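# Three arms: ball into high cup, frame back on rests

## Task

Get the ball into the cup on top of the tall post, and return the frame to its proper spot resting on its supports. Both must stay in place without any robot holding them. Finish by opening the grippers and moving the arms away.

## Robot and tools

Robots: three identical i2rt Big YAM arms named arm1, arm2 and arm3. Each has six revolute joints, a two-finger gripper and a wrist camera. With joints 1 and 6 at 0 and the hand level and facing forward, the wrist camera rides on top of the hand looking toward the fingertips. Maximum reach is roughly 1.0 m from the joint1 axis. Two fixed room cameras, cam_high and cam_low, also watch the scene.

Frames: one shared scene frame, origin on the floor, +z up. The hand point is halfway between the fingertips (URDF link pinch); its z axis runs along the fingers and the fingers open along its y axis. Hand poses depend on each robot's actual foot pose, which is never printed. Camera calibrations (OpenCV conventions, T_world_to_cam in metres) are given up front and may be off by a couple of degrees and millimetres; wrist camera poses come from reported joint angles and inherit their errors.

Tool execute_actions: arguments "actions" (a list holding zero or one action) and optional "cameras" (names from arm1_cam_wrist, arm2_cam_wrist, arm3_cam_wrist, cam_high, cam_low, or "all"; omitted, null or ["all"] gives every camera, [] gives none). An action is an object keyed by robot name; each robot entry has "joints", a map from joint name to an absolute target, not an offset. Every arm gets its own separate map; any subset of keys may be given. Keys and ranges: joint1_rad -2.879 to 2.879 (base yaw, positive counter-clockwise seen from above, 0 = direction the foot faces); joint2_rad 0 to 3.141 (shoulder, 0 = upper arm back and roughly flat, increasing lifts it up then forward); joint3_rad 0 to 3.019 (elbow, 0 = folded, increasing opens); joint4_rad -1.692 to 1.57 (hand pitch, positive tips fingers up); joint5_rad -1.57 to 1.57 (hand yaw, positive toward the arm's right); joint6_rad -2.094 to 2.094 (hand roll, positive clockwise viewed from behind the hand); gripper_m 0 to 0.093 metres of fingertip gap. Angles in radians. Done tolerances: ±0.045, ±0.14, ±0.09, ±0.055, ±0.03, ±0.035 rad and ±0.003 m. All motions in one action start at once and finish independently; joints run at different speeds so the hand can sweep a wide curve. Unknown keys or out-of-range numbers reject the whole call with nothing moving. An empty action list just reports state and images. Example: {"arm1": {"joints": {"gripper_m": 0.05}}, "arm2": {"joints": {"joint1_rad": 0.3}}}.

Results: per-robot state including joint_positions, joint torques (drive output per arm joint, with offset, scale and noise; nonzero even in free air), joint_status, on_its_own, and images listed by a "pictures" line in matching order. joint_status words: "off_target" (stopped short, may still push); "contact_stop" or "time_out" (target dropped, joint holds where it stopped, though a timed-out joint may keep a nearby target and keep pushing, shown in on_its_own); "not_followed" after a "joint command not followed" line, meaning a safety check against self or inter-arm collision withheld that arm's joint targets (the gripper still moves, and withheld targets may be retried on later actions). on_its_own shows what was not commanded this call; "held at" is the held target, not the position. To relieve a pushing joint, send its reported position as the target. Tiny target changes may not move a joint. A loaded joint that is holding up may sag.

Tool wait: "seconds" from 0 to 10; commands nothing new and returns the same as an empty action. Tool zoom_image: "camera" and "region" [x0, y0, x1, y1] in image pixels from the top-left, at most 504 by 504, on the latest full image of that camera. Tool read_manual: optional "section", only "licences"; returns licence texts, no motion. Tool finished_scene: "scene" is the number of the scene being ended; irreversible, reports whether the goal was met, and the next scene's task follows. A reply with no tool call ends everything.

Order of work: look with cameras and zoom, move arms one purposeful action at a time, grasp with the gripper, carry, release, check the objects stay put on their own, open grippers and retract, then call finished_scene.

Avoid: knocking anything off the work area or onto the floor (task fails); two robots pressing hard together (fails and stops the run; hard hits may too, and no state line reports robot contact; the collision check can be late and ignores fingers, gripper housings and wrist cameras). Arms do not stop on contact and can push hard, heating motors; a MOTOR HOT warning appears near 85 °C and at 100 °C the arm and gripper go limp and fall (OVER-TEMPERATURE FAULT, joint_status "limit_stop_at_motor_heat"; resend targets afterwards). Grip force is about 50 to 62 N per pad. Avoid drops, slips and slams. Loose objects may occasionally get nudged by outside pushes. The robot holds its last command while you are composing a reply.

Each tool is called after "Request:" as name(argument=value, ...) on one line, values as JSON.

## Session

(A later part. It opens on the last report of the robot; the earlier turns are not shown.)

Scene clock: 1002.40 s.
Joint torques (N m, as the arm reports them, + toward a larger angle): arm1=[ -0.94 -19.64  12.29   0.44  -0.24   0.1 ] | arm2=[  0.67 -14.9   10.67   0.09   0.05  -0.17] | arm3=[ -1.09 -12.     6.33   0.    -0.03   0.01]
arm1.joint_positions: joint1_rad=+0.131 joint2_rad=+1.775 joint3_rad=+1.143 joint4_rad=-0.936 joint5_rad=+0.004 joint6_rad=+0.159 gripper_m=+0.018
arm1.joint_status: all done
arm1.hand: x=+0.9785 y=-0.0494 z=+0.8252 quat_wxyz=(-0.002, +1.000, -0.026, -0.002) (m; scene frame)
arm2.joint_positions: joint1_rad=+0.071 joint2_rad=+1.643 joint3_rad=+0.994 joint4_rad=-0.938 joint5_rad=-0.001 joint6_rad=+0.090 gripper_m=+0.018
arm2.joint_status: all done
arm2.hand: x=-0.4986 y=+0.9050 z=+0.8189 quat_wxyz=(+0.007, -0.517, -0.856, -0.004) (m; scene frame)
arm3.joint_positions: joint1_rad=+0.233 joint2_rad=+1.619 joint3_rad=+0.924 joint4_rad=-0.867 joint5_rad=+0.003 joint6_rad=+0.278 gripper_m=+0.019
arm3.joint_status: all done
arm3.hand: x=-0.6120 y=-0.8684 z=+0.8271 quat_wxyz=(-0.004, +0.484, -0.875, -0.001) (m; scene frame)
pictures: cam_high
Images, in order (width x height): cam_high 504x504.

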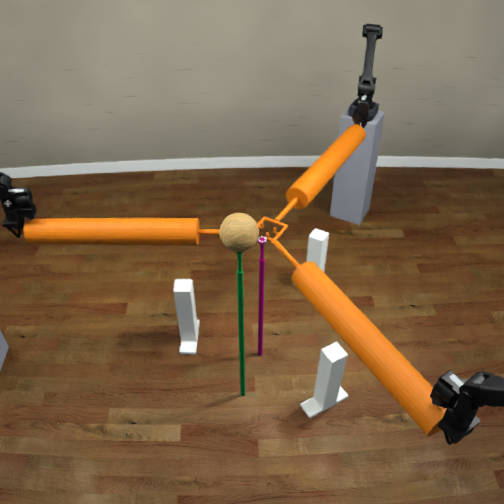

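Request:
execute_actions(actions=[{"arm1":{"joints":{"joint1_rad":0.381,"joint2_rad":2.051,"joint3_rad":1.557,"joint4_rad":-1.008,"joint5_rad":0,"joint6_rad":0.414}},"arm2":{"joints":{"joint1_rad":-0.220,"joint2_rad":1.900,"joint3_rad":1.348,"joint4_rad":-0.955,"joint5_rad":0,"joint6_rad":-0.205}},"arm3":{"joints":{"joint1_rad":0.360,"joint2_rad":1.283,"joint3_rad":0.436,"joint4_rad":-0.706,"joint5_rad":0,"joint6_rad":0.408}}}], cameras=["cam_high"])

Scene clock: 1034.50 s.
Joint torques (N m, as the arm reports them, + toward a larger angle): arm1=[ -1.73 -26.17  13.84  -0.13  -0.15  -0.01] | arm2=[  0.8  -19.    10.69  -0.19  -0.14  -0.15] | arm3=[-0.38 -6.15  5.38  0.01  0.04  0.12]
arm1.joint_positions: joint1_rad=+0.376 joint2_rad=+2.074 joint3_rad=+1.500 joint4_rad=-0.998 joint5_rad=+0.002 joint6_rad=+0.404 gripper_m=+0.018
arm1.joint_status: all done
arm1.hand: x=+0.9012 y=-0.2003 z=+0.7853 quat_wxyz=(-0.001, +1.000, -0.026, +0.000) (m; scene frame)
arm2.joint_positions: joint1_rad=-0.214 joint2_rad=+1.922 joint3_rad=+1.305 joint4_rad=-0.956 joint5_rad=+0.004 joint6_rad=-0.195 gripper_m=+0.018
arm2.joint_status: all done
arm2.hand: x=-0.5764 y=+0.7506 z=+0.7875 quat_wxyz=(+0.003, -0.517, -0.856, +0.000) (m; scene frame)
arm3.joint_positions: joint1_rad=+0.355 joint2_rad=+1.299 joint3_rad=+0.443 joint4_rad=-0.709 joint5_rad=+0.003 joint6_rad=+0.404 gripper_m=+0.019
arm3.joint_status: all done
arm3.hand: x=-0.6864 y=-1.0214 z=+0.7918 quat_wxyz=(-0.002, +0.483, -0.876, +0.000) (m; scene frame)
pictures: cam_high
Images, in order (width x height): cam_high 504x504.

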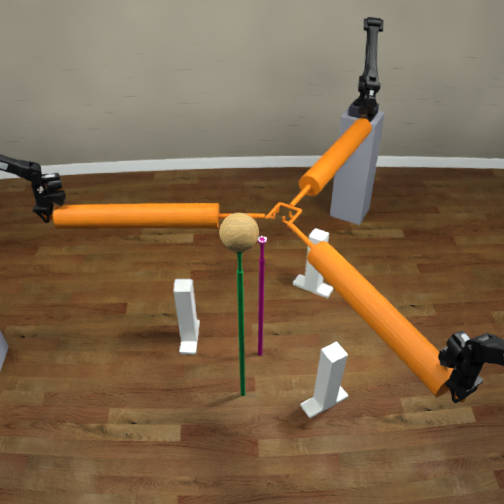

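Request:
execute_actions(actions=[{"arm1":{"joints":{"joint1_rad":0.378,"joint2_rad":2.260,"joint3_rad":1.482,"joint4_rad":-0.763,"joint5_rad":0,"joint6_rad":0.406}},"arm2":{"joints":{"joint1_rad":-0.215,"joint2_rad":2.128,"joint3_rad":1.265,"joint4_rad":-0.681,"joint5_rad":0,"joint6_rad":-0.193}},"arm3":{"joints":{"joint1_rad":0.362,"joint2_rad":1.833,"joint3_rad":0.388,"joint4_rad":-0.122,"joint5_rad":0,"joint6_rad":0.408}}}], cameras=["cam_high"])

Scene clock: 1075.63 s.
Joint torques (N m, as the arm reports them, + toward a larger angle): arm1=[ -1.04 -28.37   6.94   0.19  -0.02  -0.04] | arm2=[  0.85 -21.35   4.45  -0.11  -0.3    0.02] | arm3=[-0.51 -6.81  1.    0.44  0.22  0.11]
arm1.joint_positions: joint1_rad=+0.375 joint2_rad=+2.297 joint3_rad=+1.486 joint4_rad=-0.763 joint5_rad=+0.001 joint6_rad=+0.404 gripper_m=+0.018
arm1.joint_status: all done
arm1.hand: x=+0.8991 y=-0.2007 z=+0.6547 quat_wxyz=(-0.001, +1.000, -0.027, +0.001) (m; scene frame)
arm2.joint_positions: joint1_rad=-0.214 joint2_rad=+2.164 joint3_rad=+1.271 joint4_rad=-0.683 joint5_rad=+0.008 joint6_rad=-0.195 gripper_m=+0.018
arm2.joint_status: all done
arm2.hand: x=-0.5761 y=+0.7490 z=+0.6551 quat_wxyz=(+0.004, -0.517, -0.856, +0.001) (m; scene frame)
arm3.joint_positions: joint1_rad=+0.355 joint2_rad=+1.826 joint3_rad=+0.393 joint4_rad=-0.137 joint5_rad=-0.001 joint6_rad=+0.403 gripper_m=+0.019
arm3.joint_status: all done
arm3.hand: x=-0.6874 y=-1.0236 z=+0.6681 quat_wxyz=(+0.001, +0.483, -0.876, +0.001) (m; scene frame)
pictures: cam_high
Images, in order (width x height): cam_high 504x504.

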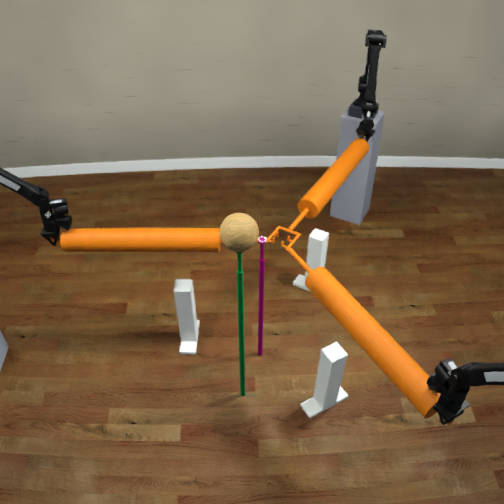

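Request:
execute_actions(actions=[{"arm1":{"joints":{"joint1_rad":0.378,"joint2_rad":2.500,"joint3_rad":1.593,"joint4_rad":-0.605,"joint5_rad":0,"joint6_rad":0.406}},"arm2":{"joints":{"joint1_rad":-0.213,"joint2_rad":2.385,"joint3_rad":1.354,"joint4_rad":-0.486,"joint5_rad":0,"joint6_rad":-0.190}},"arm3":{"joints":{"joint1_rad":0.364,"joint2_rad":2.375,"joint3_rad":0.532,"joint4_rad":0.288,"joint5_rad":0,"joint6_rad":0.410}}}], cameras=["cam_high"])

Scene clock: 1097.13 s.
Joint torques (N m, as the arm reports them, + toward a larger angle): arm1=[ -0.31 -29.94   9.38   0.42  -0.1    0.09] | arm2=[  0.   -21.79   6.37  -0.2   -0.19  -0.15] | arm3=[-0.53 -8.98 -1.84  0.5   0.03  0.11]
arm1.joint_positions: joint1_rad=+0.366 joint2_rad=+2.531 joint3_rad=+1.554 joint4_rad=-0.603 joint5_rad=+0.001 joint6_rad=+0.396 gripper_m=+0.018
arm1.joint_status: all done
arm1.hand: x=+0.9008 y=-0.1942 z=+0.5386 quat_wxyz=(-0.002, +1.000, -0.027, +0.004) (m; scene frame)
arm2.joint_positions: joint1_rad=-0.201 joint2_rad=+2.418 joint3_rad=+1.322 joint4_rad=-0.491 joint5_rad=+0.006 joint6_rad=-0.181 gripper_m=+0.018
arm2.joint_status: all done
arm2.hand: x=-0.5716 y=+0.7575 z=+0.5370 quat_wxyz=(+0.008, -0.518, -0.855, -0.003) (m; scene frame)
arm3.joint_positions: joint1_rad=+0.361 joint2_rad=+2.364 joint3_rad=+0.533 joint4_rad=+0.273 joint5_rad=+0.003 joint6_rad=+0.406 gripper_m=+0.019
arm3.joint_status: all done
arm3.hand: x=-0.6866 y=-1.0156 z=+0.5453 quat_wxyz=(-0.004, +0.484, -0.875, -0.003) (m; scene frame)
pictures: cam_high
Images, in order (width x height): cam_high 504x504.

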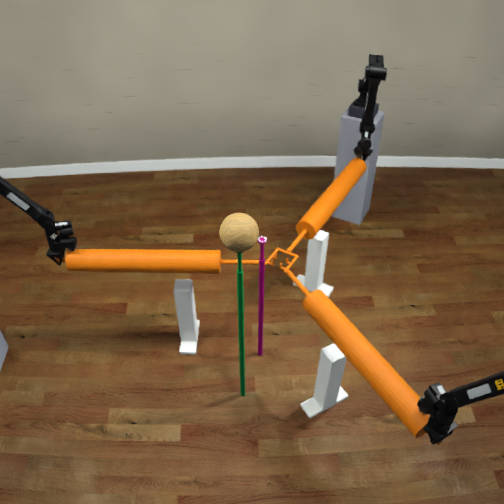

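Request:
execute_actions(actions=[{"arm1":{"joints":{"joint1_rad":0.387,"joint2_rad":2.703,"joint3_rad":1.720,"joint4_rad":-0.528,"joint5_rad":0,"joint6_rad":0.412}},"arm2":{"joints":{"joint1_rad":-0.225,"joint2_rad":2.595,"joint3_rad":1.462,"joint4_rad":-0.384,"joint5_rad":0,"joint6_rad":-0.198}},"arm3":{"joints":{"joint1_rad":0.362,"joint2_rad":2.690,"joint3_rad":0.688,"joint4_rad":0.426,"joint5_rad":0,"joint6_rad":0.410}}}], cameras=["cam_high","cam_low"])

Scene clock: 1122.03 s.
Joint torques (N m, as the arm reports them, + toward a larger angle): arm1=[ -0.25 -28.82   8.49   0.57  -0.24   0.04] | arm2=[  0.5  -21.97   4.9    0.02  -0.07  -0.12] | arm3=[-0.63 -9.65 -3.78  0.42  0.02  0.13]
arm1.joint_positions: joint1_rad=+0.372 joint2_rad=+2.728 joint3_rad=+1.683 joint4_rad=-0.534 joint5_rad=+0.005 joint6_rad=+0.403 gripper_m=+0.018
arm1.joint_status: all done
arm1.hand: x=+0.8985 y=-0.1981 z=+0.4537 quat_wxyz=(-0.004, +1.000, -0.028, +0.002) (m; scene frame)
arm2.joint_positions: joint1_rad=-0.209 joint2_rad=+2.622 joint3_rad=+1.437 joint4_rad=-0.395 joint5_rad=+0.002 joint6_rad=-0.189 gripper_m=+0.018
arm2.joint_status: all done
arm2.hand: x=-0.5736 y=+0.7520 z=+0.4518 quat_wxyz=(+0.004, -0.518, -0.855, -0.002) (m; scene frame)
arm3.joint_positions: joint1_rad=+0.361 joint2_rad=+2.677 joint3_rad=+0.697 joint4_rad=+0.414 joint5_rad=+0.003 joint6_rad=+0.406 gripper_m=+0.019
arm3.joint_status: all done
arm3.hand: x=-0.6872 y=-1.0201 z=+0.4556 quat_wxyz=(-0.002, +0.484, -0.875, +0.000) (m; scene frame)
pictures: cam_high, cam_low
Images, in order (width x height): cam_high 504x504, cam_low 504x504.

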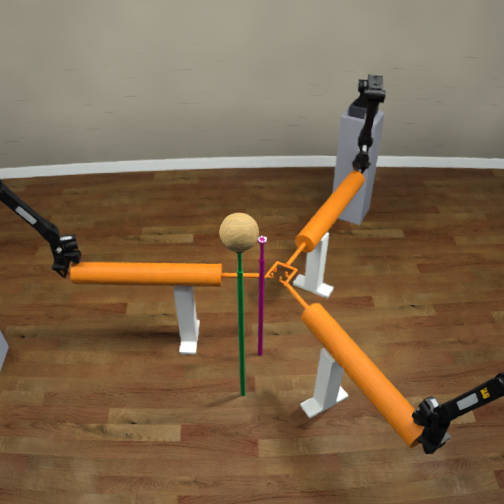

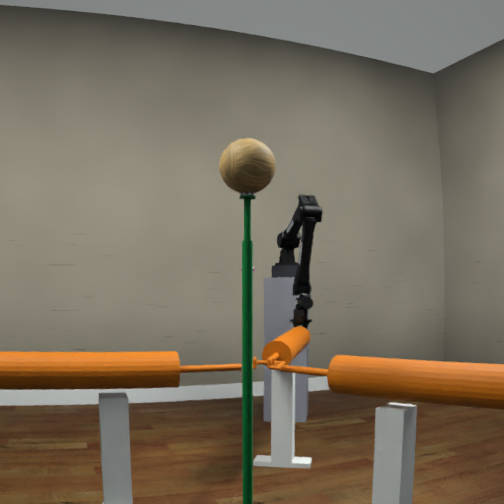

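Request:
execute_actions(actions=[{"arm1":{"joints":{"joint1_rad":0.391,"joint2_rad":2.780,"joint3_rad":1.761,"joint4_rad":-0.512,"joint5_rad":0,"joint6_rad":0.412}},"arm2":{"joints":{"joint1_rad":-0.229,"joint2_rad":2.674,"joint3_rad":1.496,"joint4_rad":-0.361,"joint5_rad":0,"joint6_rad":-0.198}},"arm3":{"joints":{"joint1_rad":0.362,"joint2_rad":2.757,"joint3_rad":0.731,"joint4_rad":0.445,"joint5_rad":0,"joint6_rad":0.410}}}], cameras=["cam_high","cam_low"])

Scene clock: 1144.23 s.
Joint torques (N m, as the arm reports them, + toward a larger angle): arm1=[ -0.8  -26.83   8.23   0.89  -0.14   0.03] | arm2=[ -0.49 -19.54   4.51   0.34  -0.04  -0.12] | arm3=[-0.62 -9.6  -3.74  0.23  0.03  0.13]
arm1.joint_positions: joint1_rad=+0.374 joint2_rad=+2.775 joint3_rad=+1.724 joint4_rad=-0.528 joint5_rad=+0.003 joint6_rad=+0.403 gripper_m=+0.018
arm1.joint_status: all done
arm1.hand: x=+0.8979 y=-0.1999 z=+0.4344 quat_wxyz=(-0.003, +1.000, -0.027, +0.003) (m; scene frame)
arm2.joint_positions: joint1_rad=-0.211 joint2_rad=+2.674 joint3_rad=+1.474 joint4_rad=-0.378 joint5_rad=+0.002 joint6_rad=-0.191 gripper_m=+0.018
arm2.joint_status: all done
arm2.hand: x=-0.5743 y=+0.7505 z=+0.4308 quat_wxyz=(+0.003, -0.518, -0.855, -0.002) (m; scene frame)
arm3.joint_positions: joint1_rad=+0.361 joint2_rad=+2.742 joint3_rad=+0.737 joint4_rad=+0.438 joint5_rad=+0.002 joint6_rad=+0.406 gripper_m=+0.019
arm3.joint_status: all done
arm3.hand: x=-0.6877 y=-1.0225 z=+0.4353 quat_wxyz=(-0.002, +0.484, -0.875, +0.001) (m; scene frame)
pictures: cam_high, cam_low
Images, in order (width x height): cam_high 504x504, cam_low 504x504.

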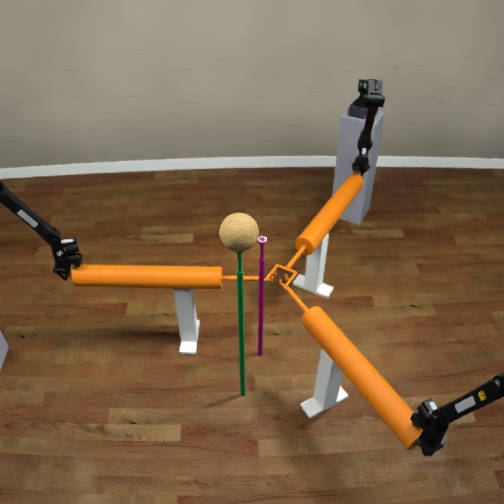

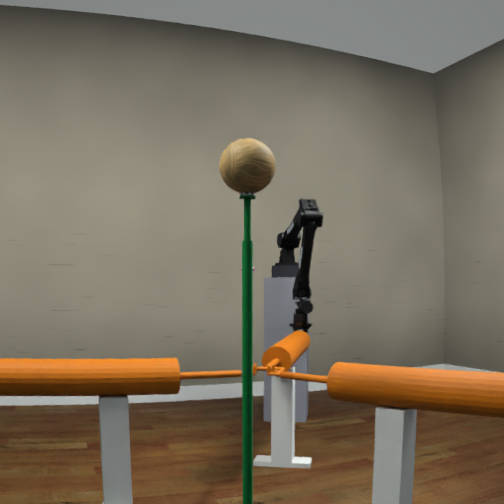

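Request:
execute_actions(actions=[{"arm1":{"joints":{"joint1_rad":0.374,"joint2_rad":2.775,"joint3_rad":1.730,"joint4_rad":-0.528,"joint5_rad":0,"joint6_rad":0.403,"gripper_m":0.08}},"arm2":{"joints":{"joint1_rad":-0.211,"joint2_rad":2.674,"joint3_rad":1.478,"joint4_rad":-0.378,"joint5_rad":0,"joint6_rad":-0.191,"gripper_m":0.08}},"arm3":{"joints":{"joint1_rad":0.361,"joint2_rad":2.745,"joint3_rad":0.735,"joint4_rad":0.438,"joint5_rad":0,"joint6_rad":0.406,"gripper_m":0.08}}}], cameras=["arm1_cam_wrist","arm2_cam_wrist","arm3_cam_wrist"])

Scene clock: 1152.30 s.
Joint torques (N m, as the arm reports them, + toward a larger angle): arm1=[ -1.87 -26.69   5.77   0.25  -0.19  -0.04] | arm2=[  1.4  -19.83   2.78  -0.24  -0.07  -0.02] | arm3=[ -0.57 -10.36  -3.37  -0.1    0.03   0.05]
arm1.joint_positions: joint1_rad=+0.374 joint2_rad=+2.775 joint3_rad=+1.724 joint4_rad=-0.528 joint5_rad=+0.003 joint6_rad=+0.403 gripper_m=+0.080
arm1.joint_status: all done
arm1.hand: x=+0.8976 y=-0.2000 z=+0.4348 quat_wxyz=(-0.003, +1.000, -0.027, +0.003) (m; scene frame)
arm2.joint_positions: joint1_rad=-0.211 joint2_rad=+2.674 joint3_rad=+1.474 joint4_rad=-0.378 joint5_rad=+0.002 joint6_rad=-0.191 gripper_m=+0.080
arm2.joint_status: all done
arm2.hand: x=-0.5743 y=+0.7505 z=+0.4308 quat_wxyz=(+0.003, -0.518, -0.855, -0.002) (m; scene frame)
arm3.joint_positions: joint1_rad=+0.361 joint2_rad=+2.742 joint3_rad=+0.737 joint4_rad=+0.438 joint5_rad=+0.002 joint6_rad=+0.406 gripper_m=+0.080
arm3.joint_status: all done
arm3.hand: x=-0.6877 y=-1.0225 z=+0.4353 quat_wxyz=(-0.002, +0.484, -0.875, +0.001) (m; scene frame)
pictures: arm1_cam_wrist, arm2_cam_wrist, arm3_cam_wrist
camera_calibration (this result's frames):
arm1_cam_wrist: T_world_to_cam=[[0.0481886, 0.998821, -0.00579976, 0.158423], [0.825089, -0.0365329, 0.56382, -0.985005], [0.562943, -0.031955, -0.825877, -0.031471], [0, 0, 0, 1]] pos_world=[0.8228, -0.195228, 0.530293]
arm2_cam_wrist: T_world_to_cam=[[-0.889521, -0.456762, -0.0109842, -0.162456], [-0.375927, 0.718013, 0.585778, -1.00225], [-0.259674, 0.525191, -0.810397, -0.0689743], [0, 0, 0, 1]] pos_world=[-0.539193, 0.681651, 0.529416]
arm3_cam_wrist: T_world_to_cam=[[0.85142, -0.524363, 0.0113139, 0.0422327], [-0.428093, -0.682318, 0.592604, -1.24874], [-0.30302, -0.509398, -0.805415, -0.258526], [0, 0, 0, 1]] pos_world=[-0.648871, -0.961581, 0.531307]
Images, in order (width x height): arm1_cam_wrist 504x504, arm2_cam_wrist 504x504, arm3_cam_wrist 504x504.

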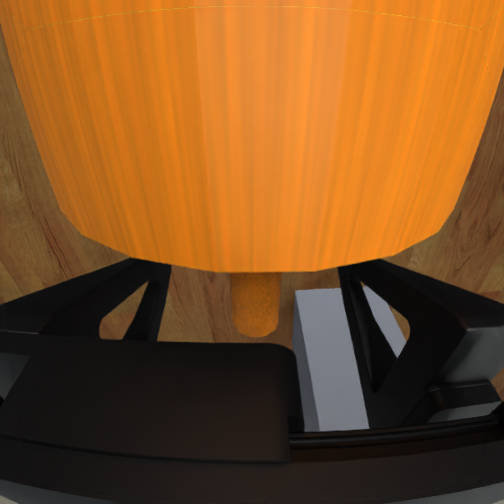

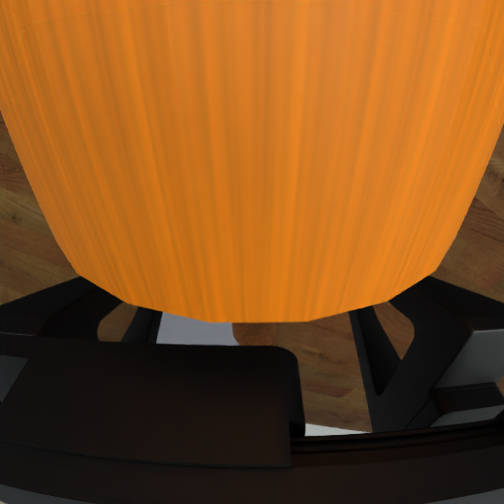

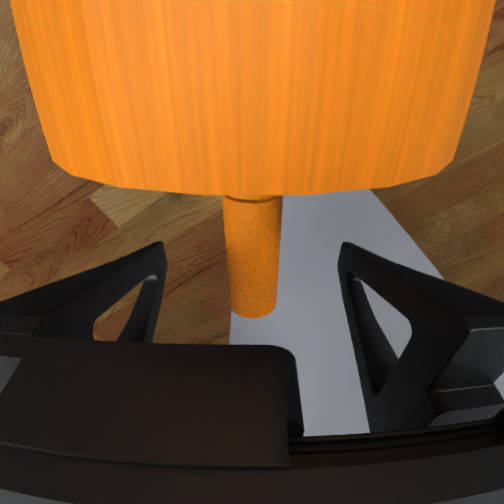

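Request:
execute_actions(actions=[{"arm1":{"joints":{"joint2_rad":1.95,"joint3_rad":1.10,"joint4_rad":-0.72}},"arm2":{"joints":{"joint2_rad":1.90,"joint3_rad":0.93,"joint4_rad":-0.60}},"arm3":{"joints":{"joint2_rad":1.75,"joint3_rad":0.36,"joint4_rad":-0.18}}}])

Scene clock: 1211.40 s.
Joint torques (N m, as the arm reports them, + toward a larger angle): arm1=[ -1.36 -17.49   6.17  -0.01  -0.21  -0.07] | arm2=[  0.83 -14.23   3.94  -0.58  -0.07  -0.01] | arm3=[-0.94 -7.42  1.63 -0.55 -0.03  0.11]
arm1.joint_positions: joint1_rad=+0.374 joint2_rad=+1.926 joint3_rad=+1.114 joint4_rad=-0.712 joint5_rad=+0.003 joint6_rad=+0.403 gripper_m=+0.080
arm1.joint_status: all done
arm1.hand: x=+0.9877 y=-0.1672 z=+0.7483 quat_wxyz=(+0.007, +0.999, -0.027, -0.023) (m; scene frame)
arm2.joint_positions: joint1_rad=-0.211 joint2_rad=+1.898 joint3_rad=+0.939 joint4_rad=-0.591 joint5_rad=+0.002 joint6_rad=-0.191 gripper_m=+0.080
arm2.joint_status: all done
arm2.hand: x=-0.6016 y=+0.8415 z=+0.7009 quat_wxyz=(-0.007, -0.518, -0.855, +0.008) (m; scene frame)
arm3.joint_positions: joint1_rad=+0.361 joint2_rad=+1.755 joint3_rad=+0.364 joint4_rad=-0.167 joint5_rad=+0.004 joint6_rad=+0.401 gripper_m=+0.080
arm3.joint_status: all done
arm3.hand: x=-0.6888 y=-1.0297 z=+0.6813 quat_wxyz=(-0.005, +0.486, -0.874, -0.002) (m; scene frame)
pictures: arm1_cam_wrist, arm2_cam_wrist, arm3_cam_wrist, cam_high, cam_low
camera_calibration (this result's frames):
arm1_cam_wrist: T_world_to_cam=[[0.047327, 0.998509, -0.0271864, 0.139951], [0.853283, -0.0262642, 0.520785, -1.22883], [0.519295, -0.0478449, -0.853255, 0.238666], [0, 0, 0, 1]] pos_world=[0.91798, -0.160598, 0.847405]
arm2_cam_wrist: T_world_to_cam=[[-0.889456, -0.456982, -0.00591425, -0.145592], [-0.380521, 0.733343, 0.563394, -1.23607], [-0.253124, 0.503364, -0.826167, 0.12842], [0, 0, 0, 1]] pos_world=[-0.567343, 0.77529, 0.801631]
arm3_cam_wrist: T_world_to_cam=[[0.853787, -0.520545, 0.00901398, 0.0437832], [-0.426423, -0.689267, 0.585726, -1.40117], [-0.298684, -0.503929, -0.810459, -0.0523399], [0, 0, 0, 1]] pos_world=[-0.650504, -0.969362, 0.777886]
Images, in order (width x height): arm1_cam_wrist 504x504, arm2_cam_wrist 504x504, arm3_cam_wrist 504x504, cam_high 504x504, cam_low 504x504.

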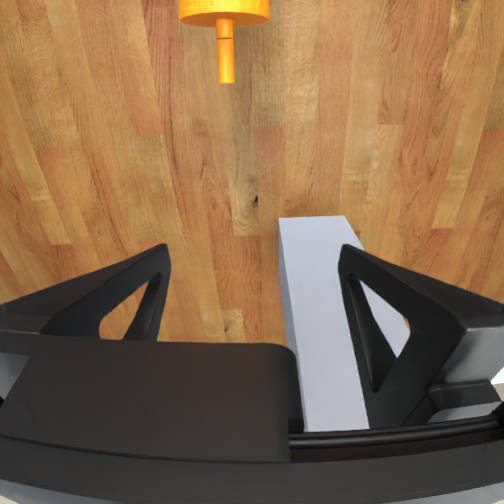

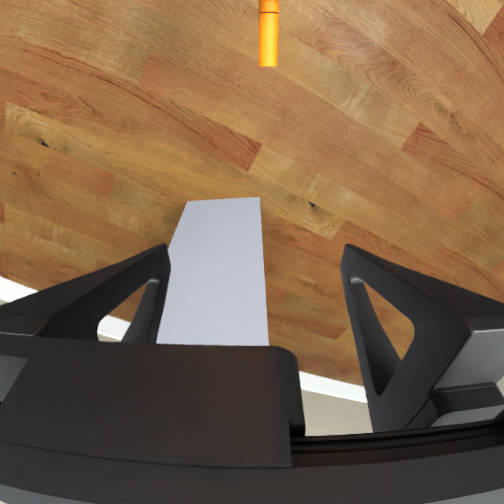

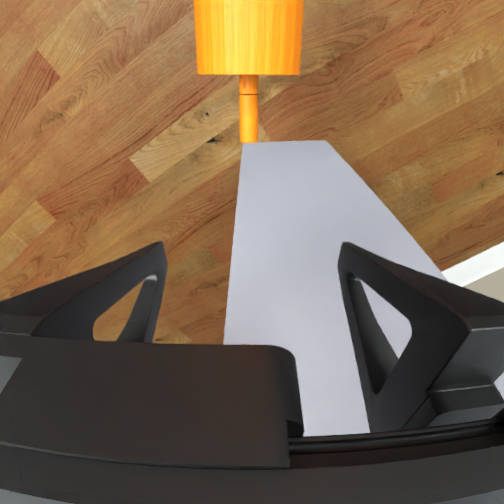

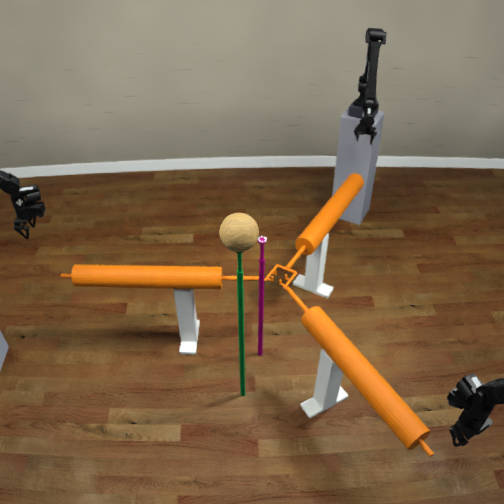

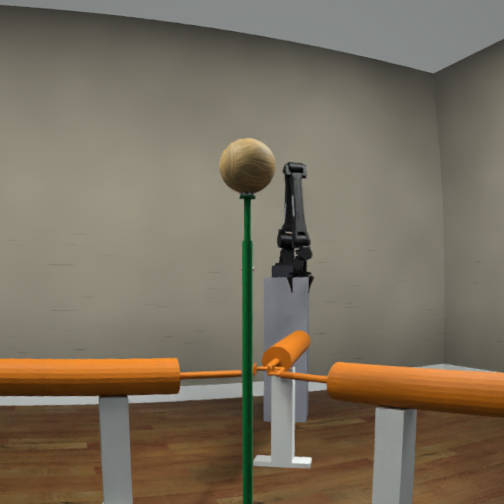

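The ball is sitting in the high post's cup, the frame is back on its rests in its starting position, and the arms are clear.

Request:
finished_scene(scene=2)

The scene is finished: the task was done.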